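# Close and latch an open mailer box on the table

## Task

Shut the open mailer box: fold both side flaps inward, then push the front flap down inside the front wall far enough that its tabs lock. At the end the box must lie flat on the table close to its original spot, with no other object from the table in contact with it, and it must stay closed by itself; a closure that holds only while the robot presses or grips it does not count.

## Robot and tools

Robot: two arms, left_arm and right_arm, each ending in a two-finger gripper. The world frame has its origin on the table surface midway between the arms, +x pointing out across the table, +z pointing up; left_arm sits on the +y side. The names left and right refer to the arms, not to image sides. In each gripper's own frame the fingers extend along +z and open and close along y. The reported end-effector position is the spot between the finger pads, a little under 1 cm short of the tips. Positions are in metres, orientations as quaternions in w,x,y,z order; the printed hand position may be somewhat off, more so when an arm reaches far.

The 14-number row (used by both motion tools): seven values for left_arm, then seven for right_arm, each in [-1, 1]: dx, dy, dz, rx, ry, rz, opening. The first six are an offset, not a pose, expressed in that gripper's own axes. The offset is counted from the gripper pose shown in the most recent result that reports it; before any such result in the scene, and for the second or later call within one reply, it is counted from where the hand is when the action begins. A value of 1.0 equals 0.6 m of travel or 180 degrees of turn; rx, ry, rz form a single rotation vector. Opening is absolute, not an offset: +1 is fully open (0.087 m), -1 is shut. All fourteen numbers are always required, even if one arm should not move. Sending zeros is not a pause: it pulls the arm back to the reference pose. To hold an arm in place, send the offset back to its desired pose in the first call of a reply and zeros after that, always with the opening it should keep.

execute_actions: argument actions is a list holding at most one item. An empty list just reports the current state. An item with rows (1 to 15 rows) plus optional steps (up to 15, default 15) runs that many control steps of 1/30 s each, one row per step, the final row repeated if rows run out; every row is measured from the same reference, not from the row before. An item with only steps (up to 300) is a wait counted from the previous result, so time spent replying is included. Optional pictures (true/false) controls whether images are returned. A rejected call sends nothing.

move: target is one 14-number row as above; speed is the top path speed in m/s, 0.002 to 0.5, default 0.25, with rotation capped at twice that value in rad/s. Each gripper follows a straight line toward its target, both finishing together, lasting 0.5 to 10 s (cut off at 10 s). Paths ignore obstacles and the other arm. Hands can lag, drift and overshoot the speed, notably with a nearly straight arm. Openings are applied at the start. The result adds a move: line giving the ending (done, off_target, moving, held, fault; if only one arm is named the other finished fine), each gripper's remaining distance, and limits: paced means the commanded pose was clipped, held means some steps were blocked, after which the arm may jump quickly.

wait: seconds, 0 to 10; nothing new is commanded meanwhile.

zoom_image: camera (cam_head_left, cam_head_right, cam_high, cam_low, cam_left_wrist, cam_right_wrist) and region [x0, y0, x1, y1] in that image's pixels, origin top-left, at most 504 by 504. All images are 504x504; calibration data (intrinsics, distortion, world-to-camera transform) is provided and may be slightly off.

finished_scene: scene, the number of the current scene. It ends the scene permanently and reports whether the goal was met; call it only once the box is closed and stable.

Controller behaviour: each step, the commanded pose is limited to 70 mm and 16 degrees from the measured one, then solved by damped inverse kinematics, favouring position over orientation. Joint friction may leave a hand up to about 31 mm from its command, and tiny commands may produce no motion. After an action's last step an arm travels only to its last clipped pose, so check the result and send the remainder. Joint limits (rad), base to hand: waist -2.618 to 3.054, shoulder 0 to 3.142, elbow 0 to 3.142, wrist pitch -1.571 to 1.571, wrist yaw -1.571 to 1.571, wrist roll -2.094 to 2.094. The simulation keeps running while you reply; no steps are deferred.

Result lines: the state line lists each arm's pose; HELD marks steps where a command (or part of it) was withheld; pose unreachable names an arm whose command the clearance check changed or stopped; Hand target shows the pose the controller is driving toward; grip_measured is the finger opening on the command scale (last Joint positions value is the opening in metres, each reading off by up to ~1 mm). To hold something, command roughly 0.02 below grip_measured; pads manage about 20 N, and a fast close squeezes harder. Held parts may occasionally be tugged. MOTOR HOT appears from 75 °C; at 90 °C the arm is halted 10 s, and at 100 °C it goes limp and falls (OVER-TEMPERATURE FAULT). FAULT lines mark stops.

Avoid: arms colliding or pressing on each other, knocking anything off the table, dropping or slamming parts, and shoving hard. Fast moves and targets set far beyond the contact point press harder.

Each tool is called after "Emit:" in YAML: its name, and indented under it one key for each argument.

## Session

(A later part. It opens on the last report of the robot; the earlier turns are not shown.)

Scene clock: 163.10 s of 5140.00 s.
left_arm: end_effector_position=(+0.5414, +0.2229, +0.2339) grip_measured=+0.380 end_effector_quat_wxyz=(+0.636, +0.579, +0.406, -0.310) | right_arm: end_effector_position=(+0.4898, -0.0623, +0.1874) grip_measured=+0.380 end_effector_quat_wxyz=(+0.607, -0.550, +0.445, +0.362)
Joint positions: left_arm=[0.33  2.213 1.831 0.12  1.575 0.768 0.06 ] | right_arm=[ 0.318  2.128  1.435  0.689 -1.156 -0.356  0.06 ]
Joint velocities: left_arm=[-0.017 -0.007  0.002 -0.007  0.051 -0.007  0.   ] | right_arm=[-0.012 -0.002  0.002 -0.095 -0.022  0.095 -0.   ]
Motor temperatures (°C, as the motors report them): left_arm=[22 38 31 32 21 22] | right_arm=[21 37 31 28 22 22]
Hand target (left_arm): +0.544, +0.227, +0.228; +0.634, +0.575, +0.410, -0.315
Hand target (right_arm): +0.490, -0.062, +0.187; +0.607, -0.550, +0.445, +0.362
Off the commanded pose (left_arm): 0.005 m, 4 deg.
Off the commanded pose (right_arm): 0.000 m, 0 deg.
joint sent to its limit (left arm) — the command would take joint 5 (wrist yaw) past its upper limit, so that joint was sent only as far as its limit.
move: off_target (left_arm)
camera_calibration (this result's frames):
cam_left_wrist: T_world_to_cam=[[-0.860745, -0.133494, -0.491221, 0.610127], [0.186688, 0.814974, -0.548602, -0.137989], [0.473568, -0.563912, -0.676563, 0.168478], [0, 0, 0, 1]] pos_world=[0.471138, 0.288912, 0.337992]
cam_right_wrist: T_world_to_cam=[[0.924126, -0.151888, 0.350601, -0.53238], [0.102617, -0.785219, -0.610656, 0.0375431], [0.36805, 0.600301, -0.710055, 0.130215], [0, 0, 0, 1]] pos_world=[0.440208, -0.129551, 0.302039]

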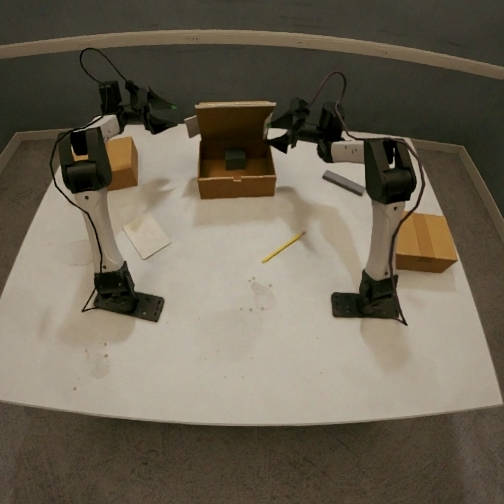

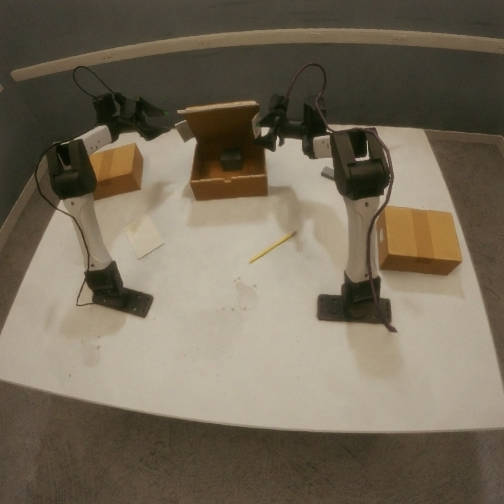

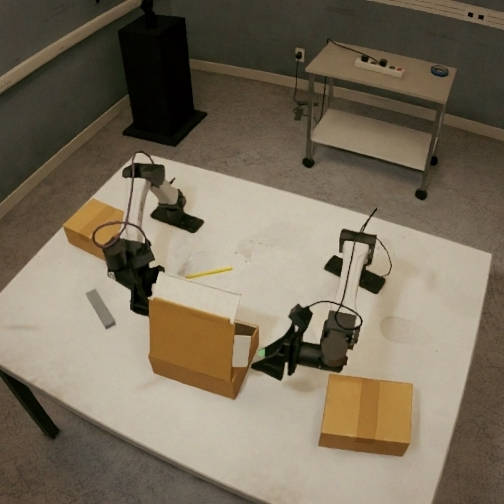

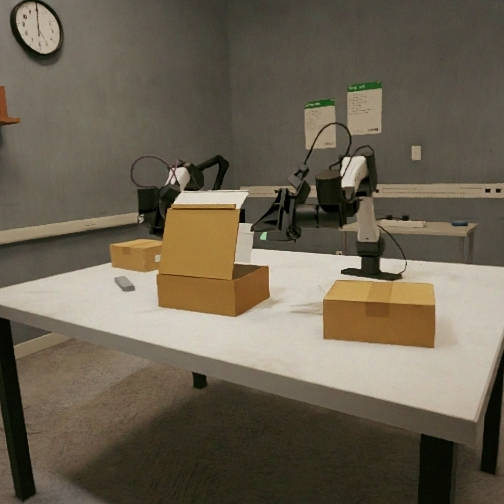

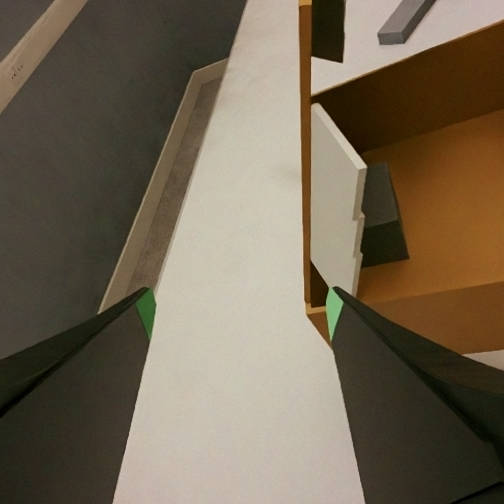

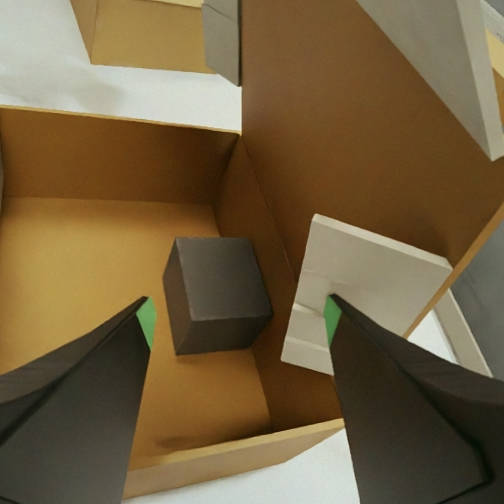

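Emit:
move:
  target: [0.04,0.02,0.085,0,0,0,0.38, 0,0,0,0,0,0,0.38]
  speed: 0.06

Emit:
move:
  target: [0,-0.075,0,0,0,0,0.38, 0,0,0,0,0,0,0.38]
  speed: 0.05

Emit:
move:
  target: [0,0,0.075,0,0,0,0.38, 0,0,0.01,0,0,0,0.38]
  speed: 0.05

Scene clock: 167.90 s of 5140.00 s.
left_arm: end_effector_position=(+0.5690, +0.1792, +0.2354) grip_measured=+0.380 end_effector_quat_wxyz=(+0.641, +0.585, +0.396, -0.300) | right_arm: end_effector_position=(+0.4898, -0.0623, +0.1874) grip_measured=+0.380 end_effector_quat_wxyz=(+0.607, -0.550, +0.445, +0.362)
Joint positions: left_arm=[0.238 2.307 1.912 0.407 1.484 0.527 0.06 ] | right_arm=[ 0.318  2.128  1.435  0.689 -1.156 -0.356  0.06 ]
Joint velocities: left_arm=[-0.007 -0.007 -0.002  0.022  0.037 -0.022 -0.001] | right_arm=[ 0.007  0.007  0.002  0.081  0.007  0.066 -0.001]
Motor temperatures (°C, as the motors report them): left_arm=[22 39 32 31 21 22] | right_arm=[21 37 31 28 22 22]
Hand target (left_arm): +0.571, +0.177, +0.218; +0.635, +0.579, +0.406, -0.310
Hand target (right_arm): +0.490, -0.062, +0.187; +0.607, -0.550, +0.445, +0.362
Off the commanded pose (left_arm): 0.017 m, 2 deg.
Off the commanded pose (right_arm): 0.000 m, 0 deg.
move: off_target (left_arm)
camera_calibration (this result's frames):
cam_left_wrist: T_world_to_cam=[[-0.844316, -0.130098, -0.519813, 0.625556], [0.205182, 0.817651, -0.537911, -0.120162], [0.495007, -0.560823, -0.663661, 0.116017], [0, 0, 0, 1]] pos_world=[0.495393, 0.244699, 0.337532]
cam_right_wrist: T_world_to_cam=[[0.924126, -0.151888, 0.350601, -0.53238], [0.102617, -0.785219, -0.610656, 0.0375431], [0.36805, 0.600301, -0.710055, 0.130215], [0, 0, 0, 1]] pos_world=[0.440208, -0.129551, 0.302039]

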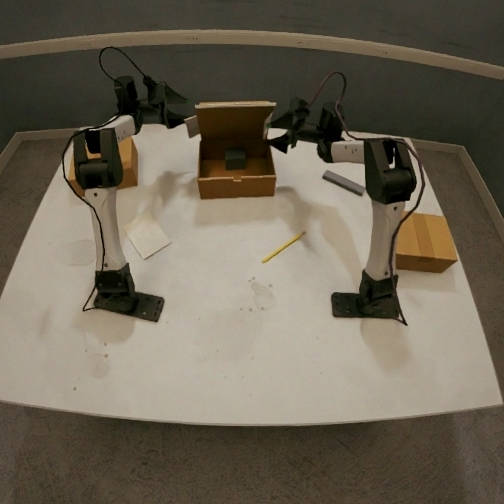

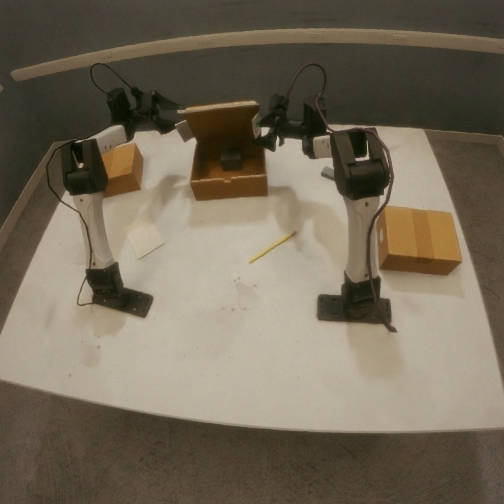

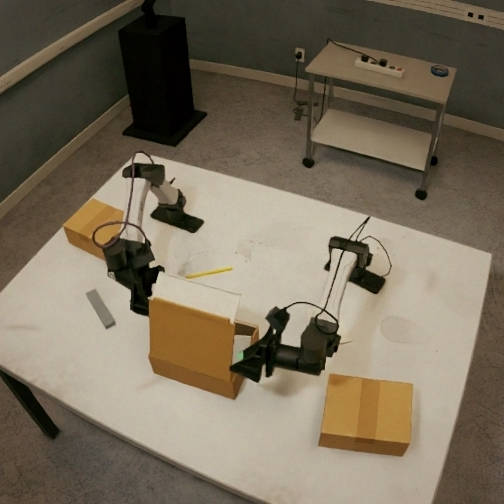

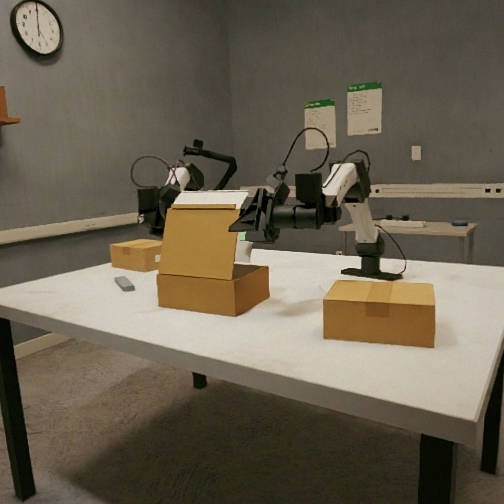

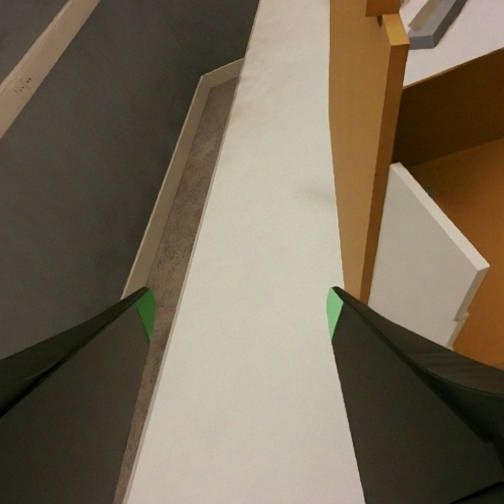

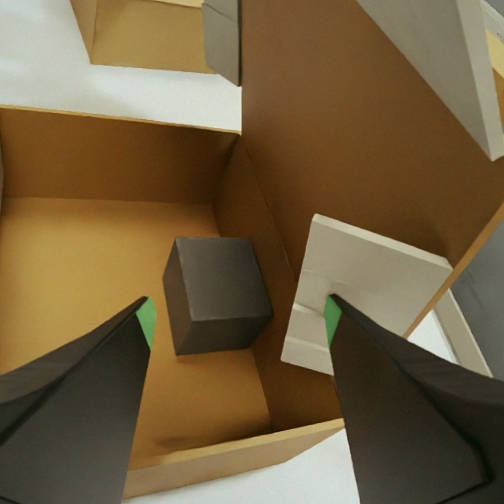

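Scene clock: 169.20 s of 5140.00 s.
left_arm: end_effector_position=(+0.5368, +0.1777, +0.2234) grip_measured=+0.380 end_effector_quat_wxyz=(+0.648, +0.589, +0.391, -0.284) | right_arm: end_effector_position=(+0.4885, -0.0622, +0.1859) grip_measured=+0.380 end_effector_quat_wxyz=(+0.603, -0.550, +0.447, +0.366)
Joint positions: left_arm=[0.238 2.17  1.634 0.541 1.467 0.566 0.06 ] | right_arm=[ 0.318  2.128  1.435  0.679 -1.161 -0.356  0.06 ]
Joint velocities: left_arm=[-0.012 -0.017 -0.022  0.154 -0.037 -0.066 -0.   ] | right_arm=[ 0.017  0.002 -0.012  0.037 -0.037  0.051  0.   ]
Motor temperatures (°C, as the motors report them): left_arm=[22 40 31 31 21 22] | right_arm=[21 37 31 29 22 22]
Hand target (left_arm): +0.531, +0.173, +0.214; +0.640, +0.586, +0.396, -0.299
Hand target (right_arm): +0.490, -0.062, +0.187; +0.607, -0.550, +0.445, +0.362
Off the commanded pose (left_arm): 0.013 m, 2 deg.
Off the commanded pose (right_arm): 0.002 m, 1 deg.
move: off_target (left_arm)
camera_calibration (this result's frames):
cam_left_wrist: T_world_to_cam=[[-0.824798, -0.140997, -0.547566, 0.589565], [0.208566, 0.824255, -0.526406, -0.124367], [0.525556, -0.548382, -0.650437, 0.101566], [0, 0, 0, 1]] pos_world=[0.458832, 0.241334, 0.323421]
cam_right_wrist: T_world_to_cam=[[0.928234, -0.146031, 0.342135, -0.530685], [0.100979, -0.786279, -0.609564, 0.0373377], [0.358029, 0.600366, -0.715106, 0.135372], [0, 0, 0, 1]] pos_world=[0.440362, -0.129411, 0.301131]

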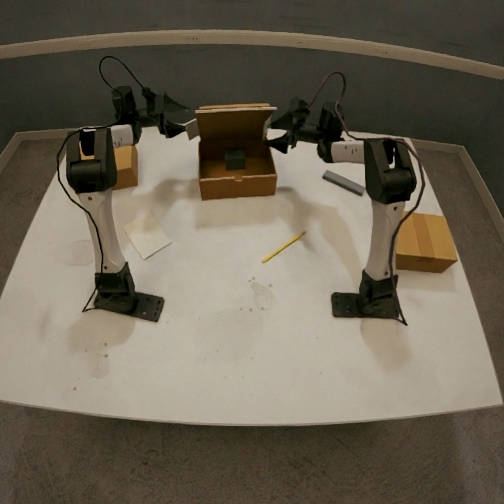

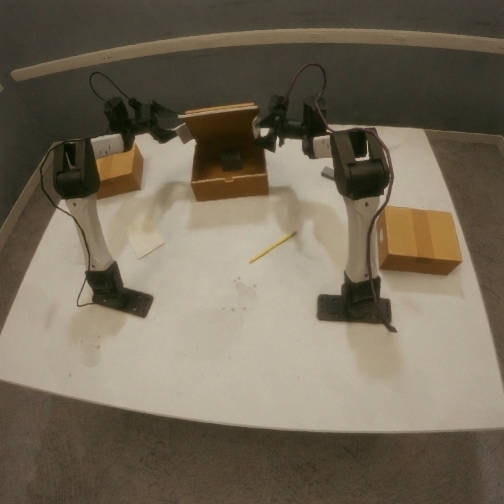

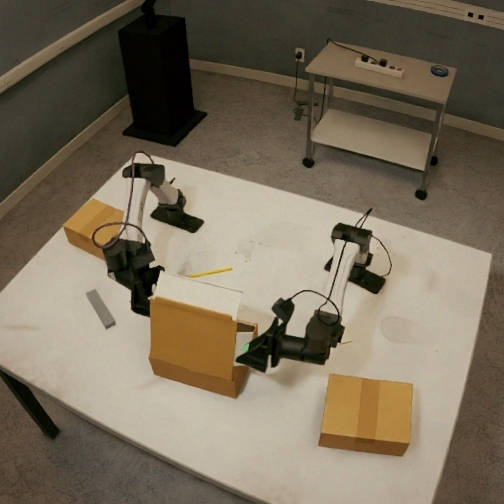

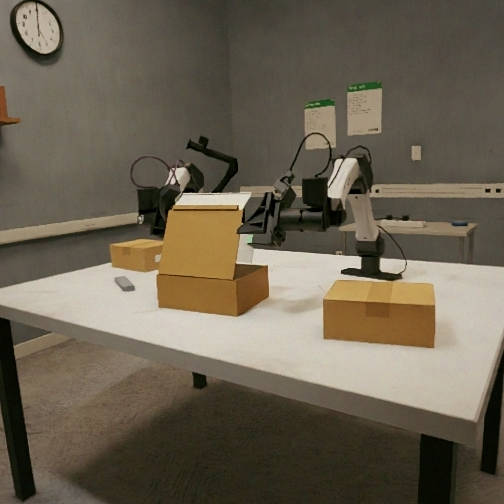

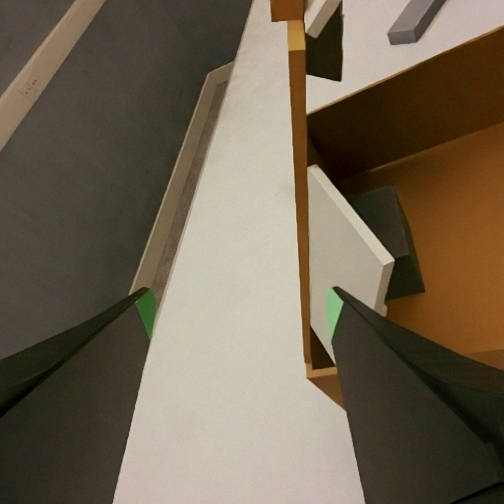

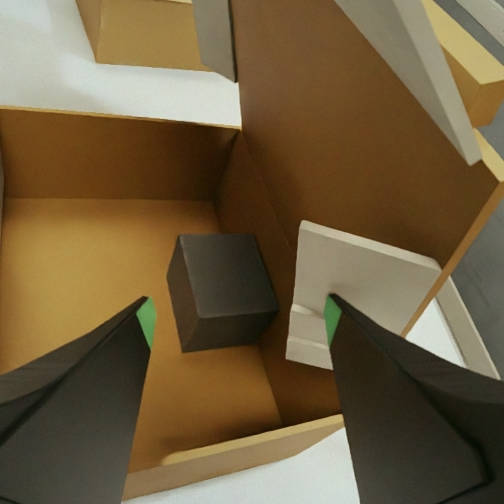

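Scene clock: 170.37 s of 5140.00 s.
left_arm: end_effector_position=(+0.5473, +0.1585, +0.2290) grip_measured=+0.380 end_effector_quat_wxyz=(+0.657, +0.582, +0.399, -0.265) | right_arm: end_effector_position=(+0.4906, -0.0628, +0.1851) grip_measured=+0.380 end_effector_quat_wxyz=(+0.604, -0.547, +0.452, +0.363)
Joint positions: left_arm=[0.193 2.173 1.652 0.543 1.378 0.564 0.06 ] | right_arm=[ 0.318  2.128  1.435  0.675 -1.148 -0.356  0.06 ]
Joint velocities: left_arm=[ 0.012  0.012 -0.022 -0.066  0.022 -0.037  0.   ] | right_arm=[ 0.002 -0.002  0.012  0.066  0.022 -0.007 -0.   ]
Motor temperatures (°C, as the motors report them): left_arm=[22 40 32 31 21 22] | right_arm=[21 37 31 29 22 22]
Hand target (left_arm): +0.544, +0.134, +0.224; +0.649, +0.588, +0.391, -0.284
Hand target (right_arm): +0.489, -0.056, +0.186; +0.603, -0.551, +0.447, +0.366
Off the commanded pose (left_arm): 0.026 m, 3 deg.
Off the commanded pose (right_arm): 0.007 m, 1 deg.
move: off_target (left_arm)
camera_calibration (this result's frames):
cam_left_wrist: T_world_to_cam=[[-0.809682, -0.177678, -0.559326, 0.598844], [0.179574, 0.832347, -0.524359, -0.0936246], [0.558721, -0.525004, -0.64203, 0.0653251], [0, 0, 0, 1]] pos_world=[0.465187, 0.218626, 0.327797]
cam_right_wrist: T_world_to_cam=[[0.927685, -0.157927, 0.33832, -0.532238], [0.0878185, -0.788422, -0.608834, 0.0423967], [0.36289, 0.594517, -0.717538, 0.132122], [0, 0, 0, 1]] pos_world=[0.44208, -0.129177, 0.300682]

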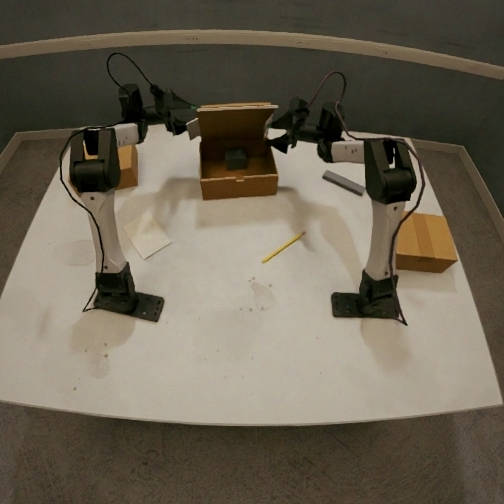

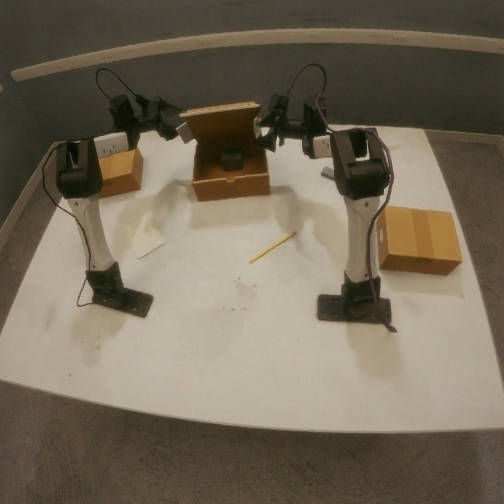

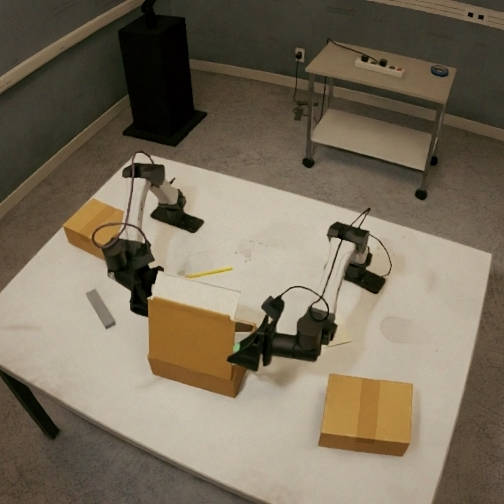

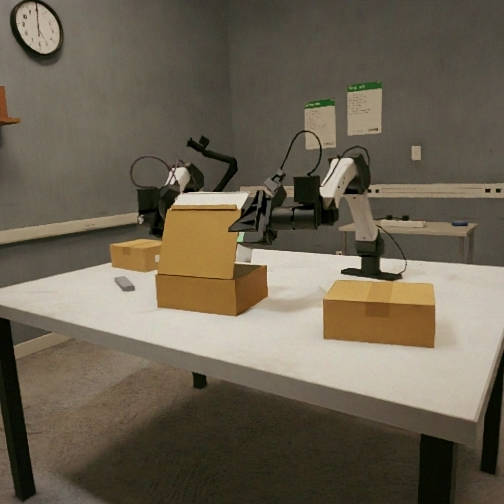

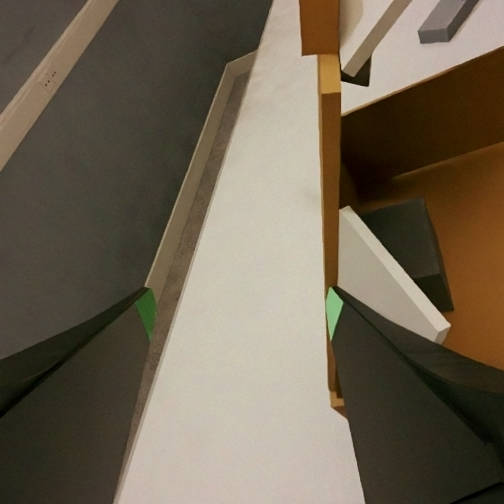

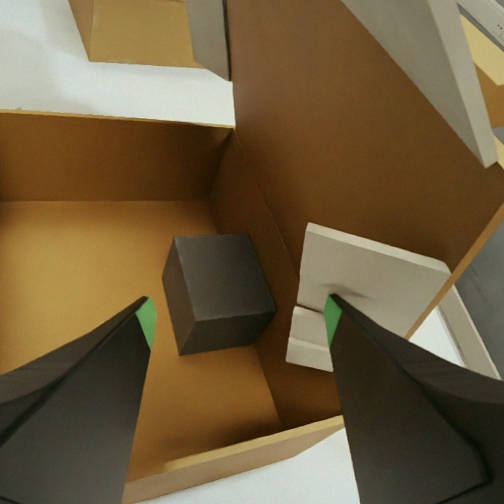

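Back off 2cm, sweep further.

Emit:
move:
  target: [0.02,-0.02,-0.04,0,0,0,0.38, 0,0,0,0,0,0,0.38]
  speed: 0.05

Emit:
move:
  target: [0.02,-0.06,0,0,0,0,0.9, 0,0,0,0,0,0,0.38]
  speed: 0.05

Scene clock: 172.77 s of 5140.00 s.
left_arm: end_effector_position=(+0.5416, +0.1777, +0.2158) grip_measured=+0.380 end_effector_quat_wxyz=(+0.656, +0.582, +0.400, -0.265) | right_arm: end_effector_position=(+0.4906, -0.0628, +0.1851) grip_measured=+0.380 end_effector_quat_wxyz=(+0.604, -0.547, +0.452, +0.363)
Joint positions: left_arm=[0.233 2.169 1.596 0.586 1.418 0.573 0.06 ] | right_arm=[ 0.318  2.128  1.435  0.675 -1.148 -0.356  0.06 ]
Joint velocities: left_arm=[-0.012  0.012 -0.012 -0.022  0.095  0.022 -0.   ] | right_arm=[ 0.002  0.002 -0.002 -0.066  0.007  0.037 -0.   ]
Motor temperatures (°C, as the motors report them): left_arm=[22 40 32 31 21 22] | right_arm=[21 37 31 29 22 22]
Hand target (left_arm): +0.538, +0.181, +0.212; +0.656, +0.583, +0.400, -0.265
Hand target (right_arm): +0.491, -0.063, +0.185; +0.604, -0.547, +0.452, +0.363
Off the commanded pose (left_arm): 0.006 m, 0 deg.
Off the commanded pose (right_arm): 0.000 m, 0 deg.
move: done
camera_calibration (this result's frames):
cam_left_wrist: T_world_to_cam=[[-0.810443, -0.176502, -0.558596, 0.590307], [0.178828, 0.833479, -0.522812, -0.115617], [0.557856, -0.523602, -0.643924, 0.0707685], [0, 0, 0, 1]] pos_world=[0.459607, 0.237609, 0.314867]
cam_right_wrist: T_world_to_cam=[[0.927685, -0.157927, 0.33832, -0.532238], [0.0878185, -0.788422, -0.608834, 0.0423967], [0.36289, 0.594517, -0.717538, 0.132122], [0, 0, 0, 1]] pos_world=[0.44208, -0.129177, 0.300682]

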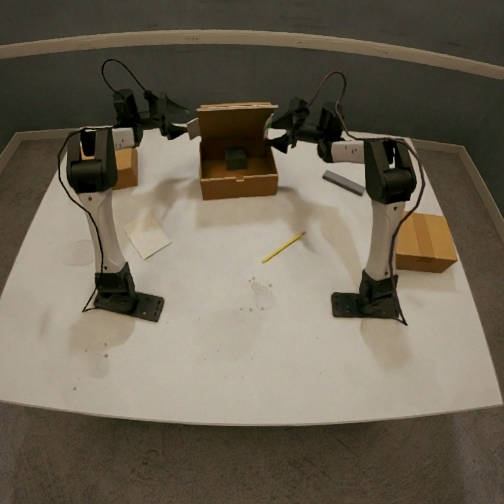

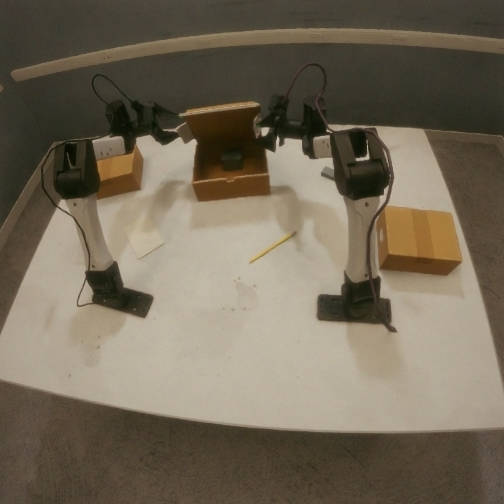

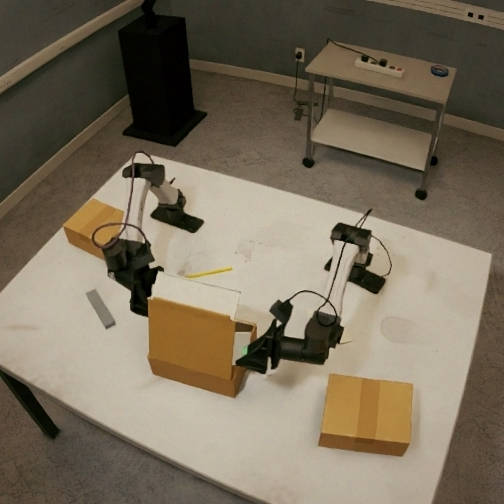

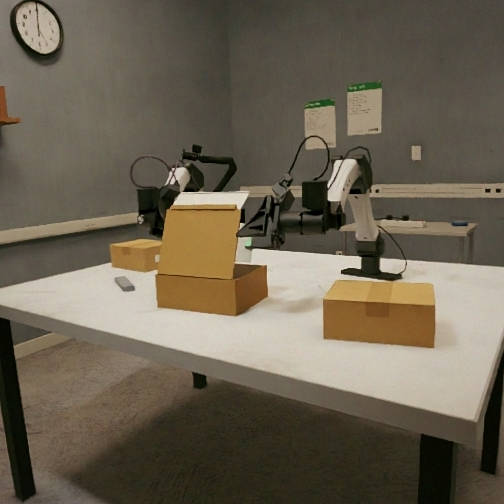

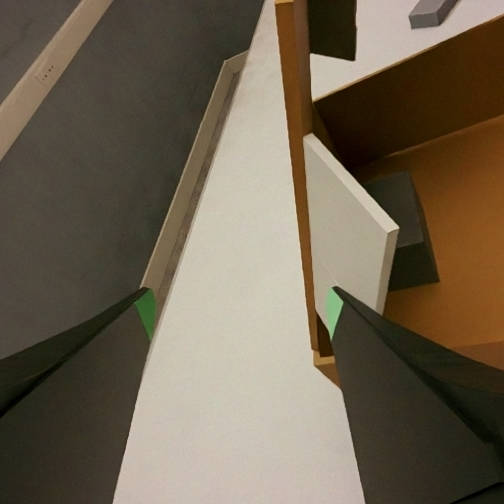

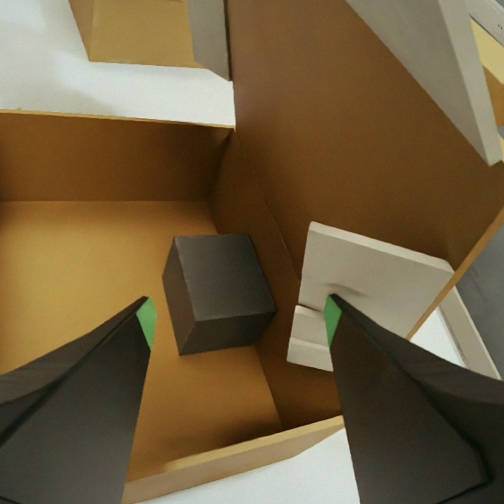

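Scene clock: 173.90 s of 5140.00 s.
left_arm: end_effector_position=(+0.5265, +0.1782, +0.2039) grip_measured=+0.900 end_effector_quat_wxyz=(+0.669, +0.587, +0.388, -0.240) | right_arm: end_effector_position=(+0.4888, -0.0630, +0.1804) grip_measured=+0.380 end_effector_quat_wxyz=(+0.594, -0.545, +0.462, +0.370)
Joint positions: left_arm=[0.234 2.123 1.442 0.742 1.397 0.581 0.083] | right_arm=[ 0.318  2.128  1.435  0.644 -1.151 -0.356  0.06 ]
Joint velocities: left_arm=[-0.012  0.022 -0.017 -0.007 -0.037  0.095 -0.   ] | right_arm=[ 0.007  0.007  0.002  0.022 -0.022  0.051  0.   ]
Motor temperatures (°C, as the motors report them): left_arm=[22 41 32 31 21 22] | right_arm=[21 37 31 29 22 22]
Hand target (left_arm): +0.519, +0.172, +0.187; +0.656, +0.582, +0.400, -0.265
Hand target (right_arm): +0.491, -0.063, +0.185; +0.604, -0.547, +0.452, +0.363
Off the commanded pose (left_arm): 0.020 m, 4 deg.
Off the commanded pose (right_arm): 0.005 m, 2 deg.
move: off_target (left_arm)
camera_calibration (this result's frames):
cam_left_wrist: T_world_to_cam=[[-0.773304, -0.191266, -0.604498, 0.564012], [0.189985, 0.839705, -0.508726, -0.129429], [0.604902, -0.508245, -0.613009, 0.0379728], [0, 0, 0, 1]] pos_world=[0.437772, 0.235858, 0.298378]
cam_right_wrist: T_world_to_cam=[[0.937727, -0.152491, 0.312113, -0.528817], [0.0723694, -0.79302, -0.604881, 0.0460335], [0.339751, 0.589801, -0.732601, 0.143253], [0, 0, 0, 1]] pos_world=[0.443884, -0.128625, 0.297843]

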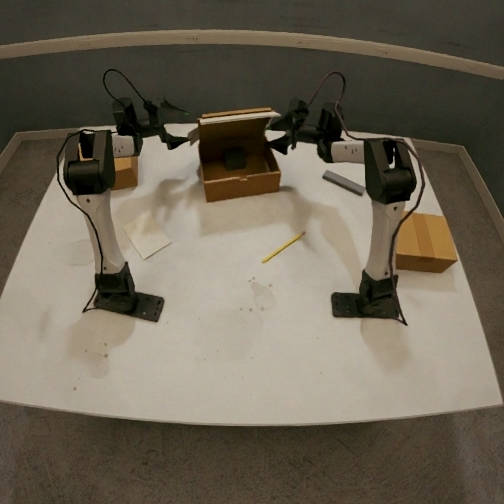

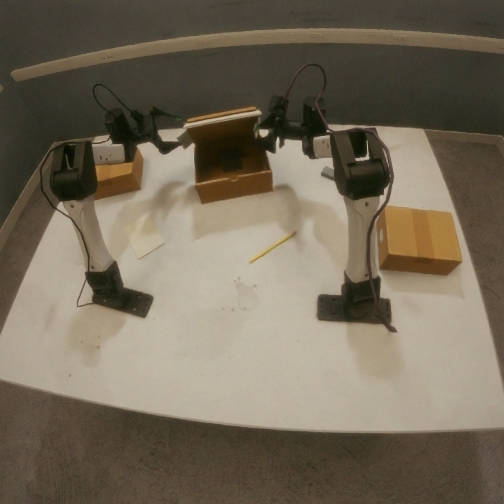

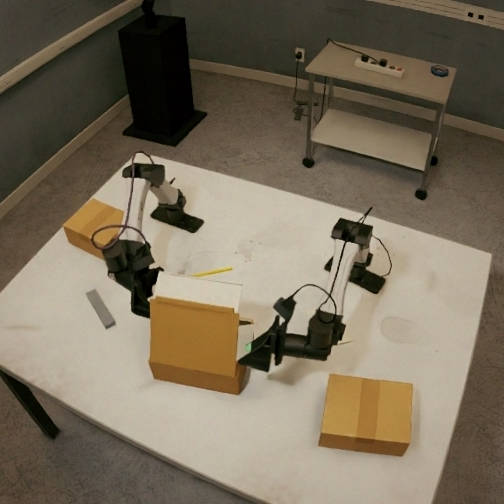

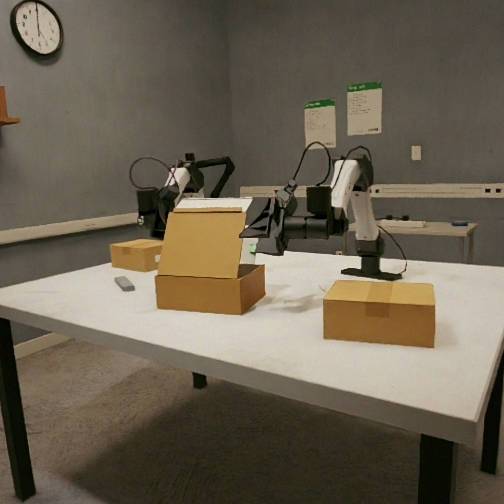

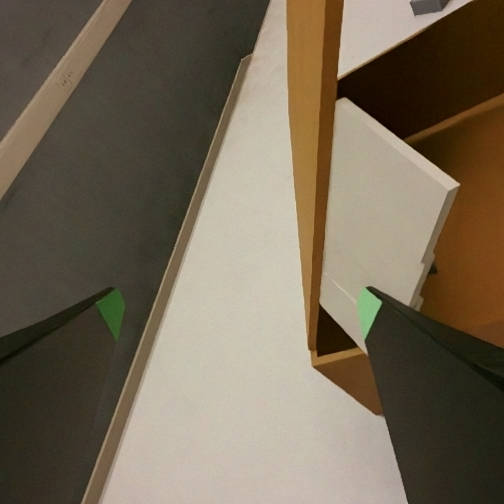

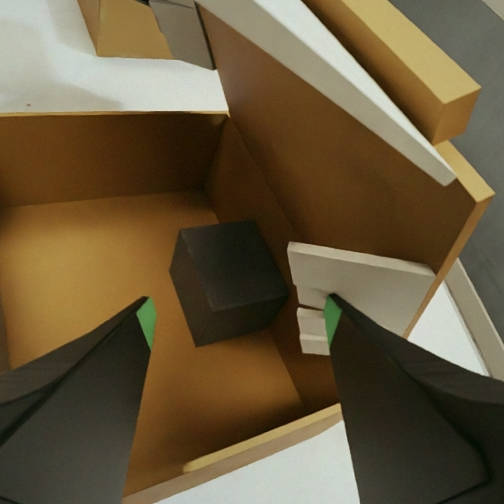

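Emit:
move:
  target: [-0.04,-0.035,0.08,0,0,0,0.9, 0,0,0.01,0,0,0,0.38]
  speed: 0.05

Scene clock: 176.77 s of 5140.00 s.
left_arm: end_effector_position=(+0.5194, +0.1425, +0.2200) grip_measured=+0.900 end_effector_quat_wxyz=(+0.681, +0.581, +0.389, -0.219) | right_arm: end_effector_position=(+0.4936, -0.0654, +0.1786) grip_measured=+0.380 end_effector_quat_wxyz=(+0.596, -0.538, +0.473, +0.363)
Joint positions: left_arm=[0.15  2.05  1.381 0.747 1.273 0.595 0.083] | right_arm=[ 0.316  2.128  1.435  0.635 -1.124 -0.356  0.06 ]
Joint velocities: left_arm=[ 0.002 -0.002 -0.012 -0.022 -0.007  0.007 -0.   ] | right_arm=[ 0.012 -0.002  0.012  0.022 -0.051  0.066 -0.001]
Motor temperatures (°C, as the motors report them): left_arm=[22 41 31 30 21 22] | right_arm=[21 37 31 29 22 22]
Hand target (left_arm): +0.508, +0.124, +0.213; +0.670, +0.586, +0.388, -0.241
Hand target (right_arm): +0.490, -0.057, +0.180; +0.594, -0.545, +0.462, +0.370
Off the commanded pose (left_arm): 0.024 m, 3 deg.
Off the commanded pose (right_arm): 0.009 m, 2 deg.
move: off_target (left_arm)
camera_calibration (this result's frames):
cam_left_wrist: T_world_to_cam=[[-0.74616, -0.224399, -0.62681, 0.556947], [0.171819, 0.844687, -0.506934, -0.0815896], [0.643214, -0.485951, -0.591716, 0.00623131], [0, 0, 0, 1]] pos_world=[0.425582, 0.196924, 0.311427]
cam_right_wrist: T_world_to_cam=[[0.935762, -0.178367, 0.304197, -0.532404], [0.0438147, -0.797148, -0.602192, 0.0560663], [0.349901, 0.576836, -0.738126, 0.136845], [0, 0, 0, 1]] pos_world=[0.447865, -0.129207, 0.296727]

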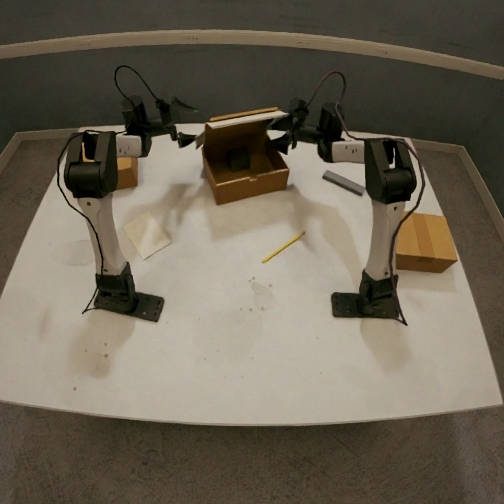

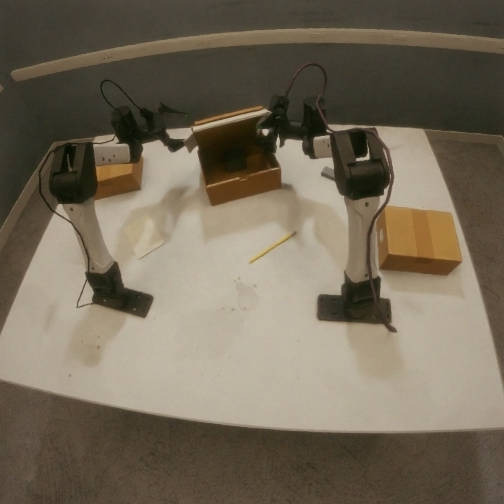

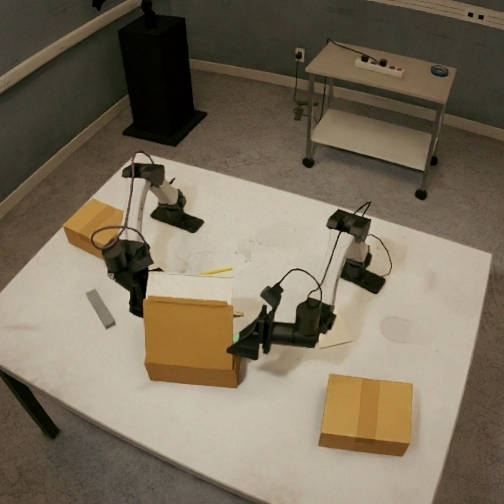

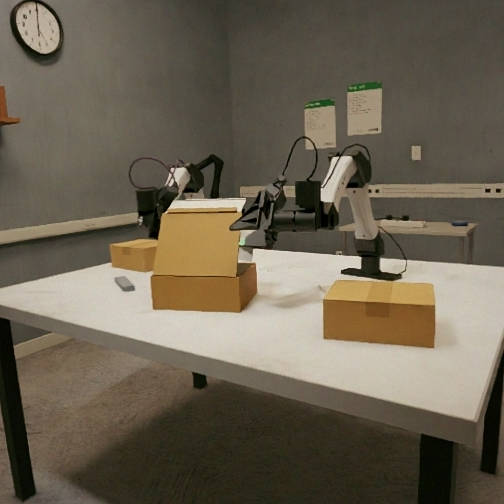

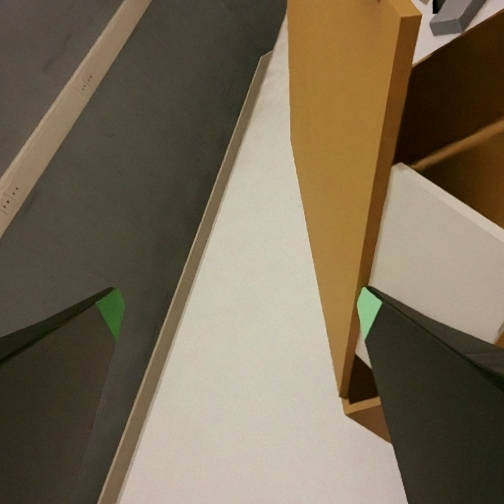

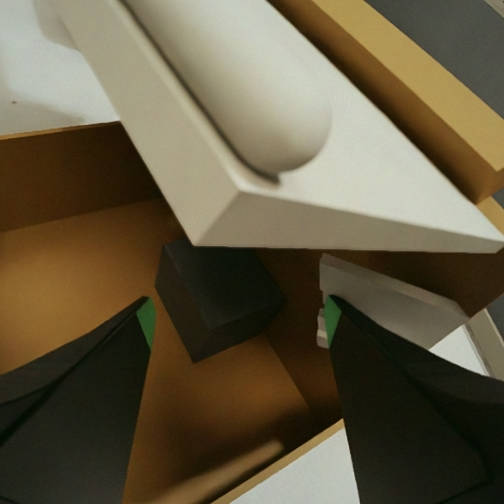

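Emit:
move:
  target: [0,0,-0.15,0,0,0,0.38, 0,0,-0.17,0,0,0,0.38]
  speed: 0.1

Emit:
zoom_image:
  camera: "cam_head_left"
  region: [160, 90, 320, 220]

Scene clock: 180.37 s of 5140.00 s.
left_arm: end_effector_position=(+0.4983, +0.2277, +0.2226) grip_measured=+0.380 end_effector_quat_wxyz=(+0.680, +0.585, +0.387, -0.212) | right_arm: end_effector_position=(+0.4805, -0.1641, +0.1735) grip_measured=+0.380 end_effector_quat_wxyz=(+0.593, -0.531, +0.482, +0.367)
Joint positions: left_arm=[0.348 2.004 1.302 0.853 1.467 0.532 0.06 ] | right_arm=[ 0.102  2.031  1.281  0.635 -1.329 -0.391  0.06 ]
Joint velocities: left_arm=[-0.007  0.012 -0.012  0.037  0.051 -0.051 -0.   ] | right_arm=[-0.012  0.012 -0.002  0.037 -0.066  0.066  0.001]
Motor temperatures (°C, as the motors report them): left_arm=[22 42 31 30 21 22] | right_arm=[21 38 31 29 22 22]
Hand target (left_arm): +0.494, +0.229, +0.217; +0.678, +0.583, +0.390, -0.217
Hand target (right_arm): +0.475, -0.165, +0.181; +0.597, -0.537, +0.473, +0.363
Off the commanded pose (left_arm): 0.006 m, 1 deg.
Off the commanded pose (right_arm): 0.009 m, 1 deg.
move: done
camera_calibration (this result's frames):
cam_left_wrist: T_world_to_cam=[[-0.738596, -0.220232, -0.637161, 0.559459], [0.174389, 0.850549, -0.49614, -0.153615], [0.651202, -0.477561, -0.589806, 0.0564279], [0, 0, 0, 1]] pos_world=[0.403257, 0.280816, 0.313532]
cam_right_wrist: T_world_to_cam=[[0.941524, -0.18633, 0.280737, -0.536282], [0.0227922, -0.796056, -0.604794, -0.0144099], [0.336173, 0.575827, -0.745259, 0.20225], [0, 0, 0, 1]] pos_world=[0.43726, -0.227857, 0.292567]

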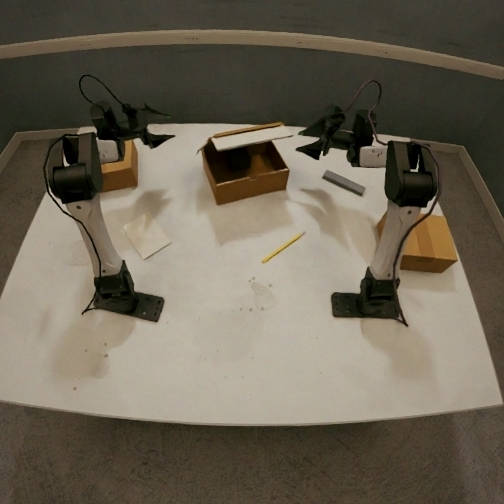

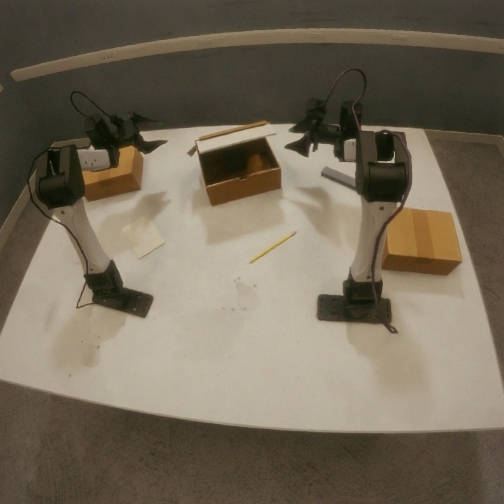

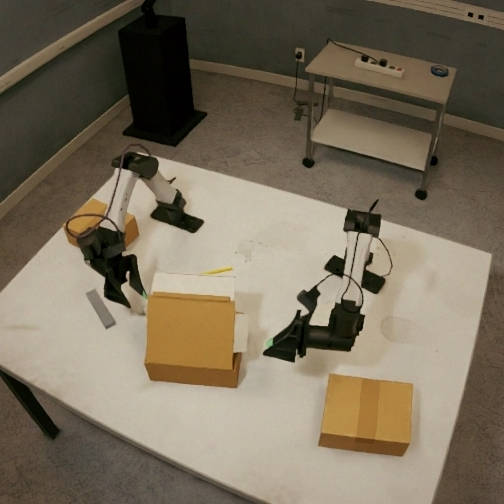

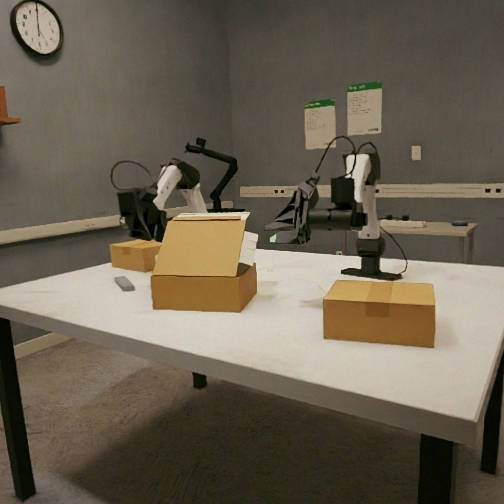

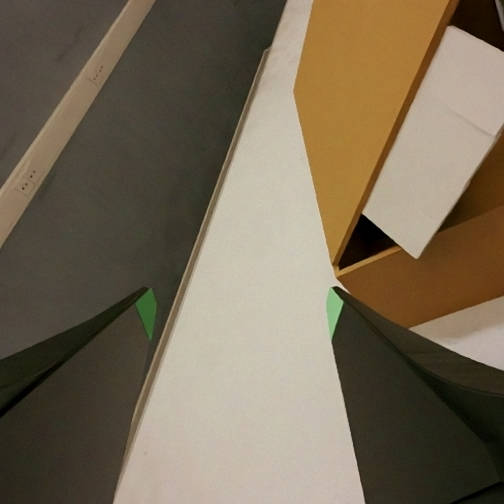

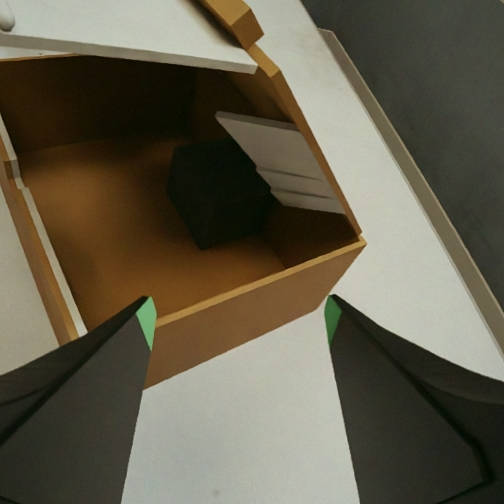

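Region (160, 90, 320, 220) of cam_head_left's 504x504 image, scaled by 3.150, with more detail than that image has; it fills the top 410 rows of this view, and the rest is white.

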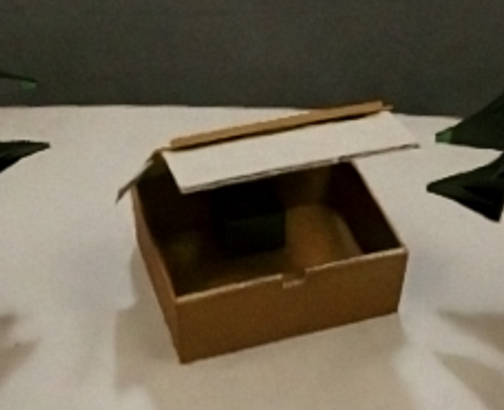

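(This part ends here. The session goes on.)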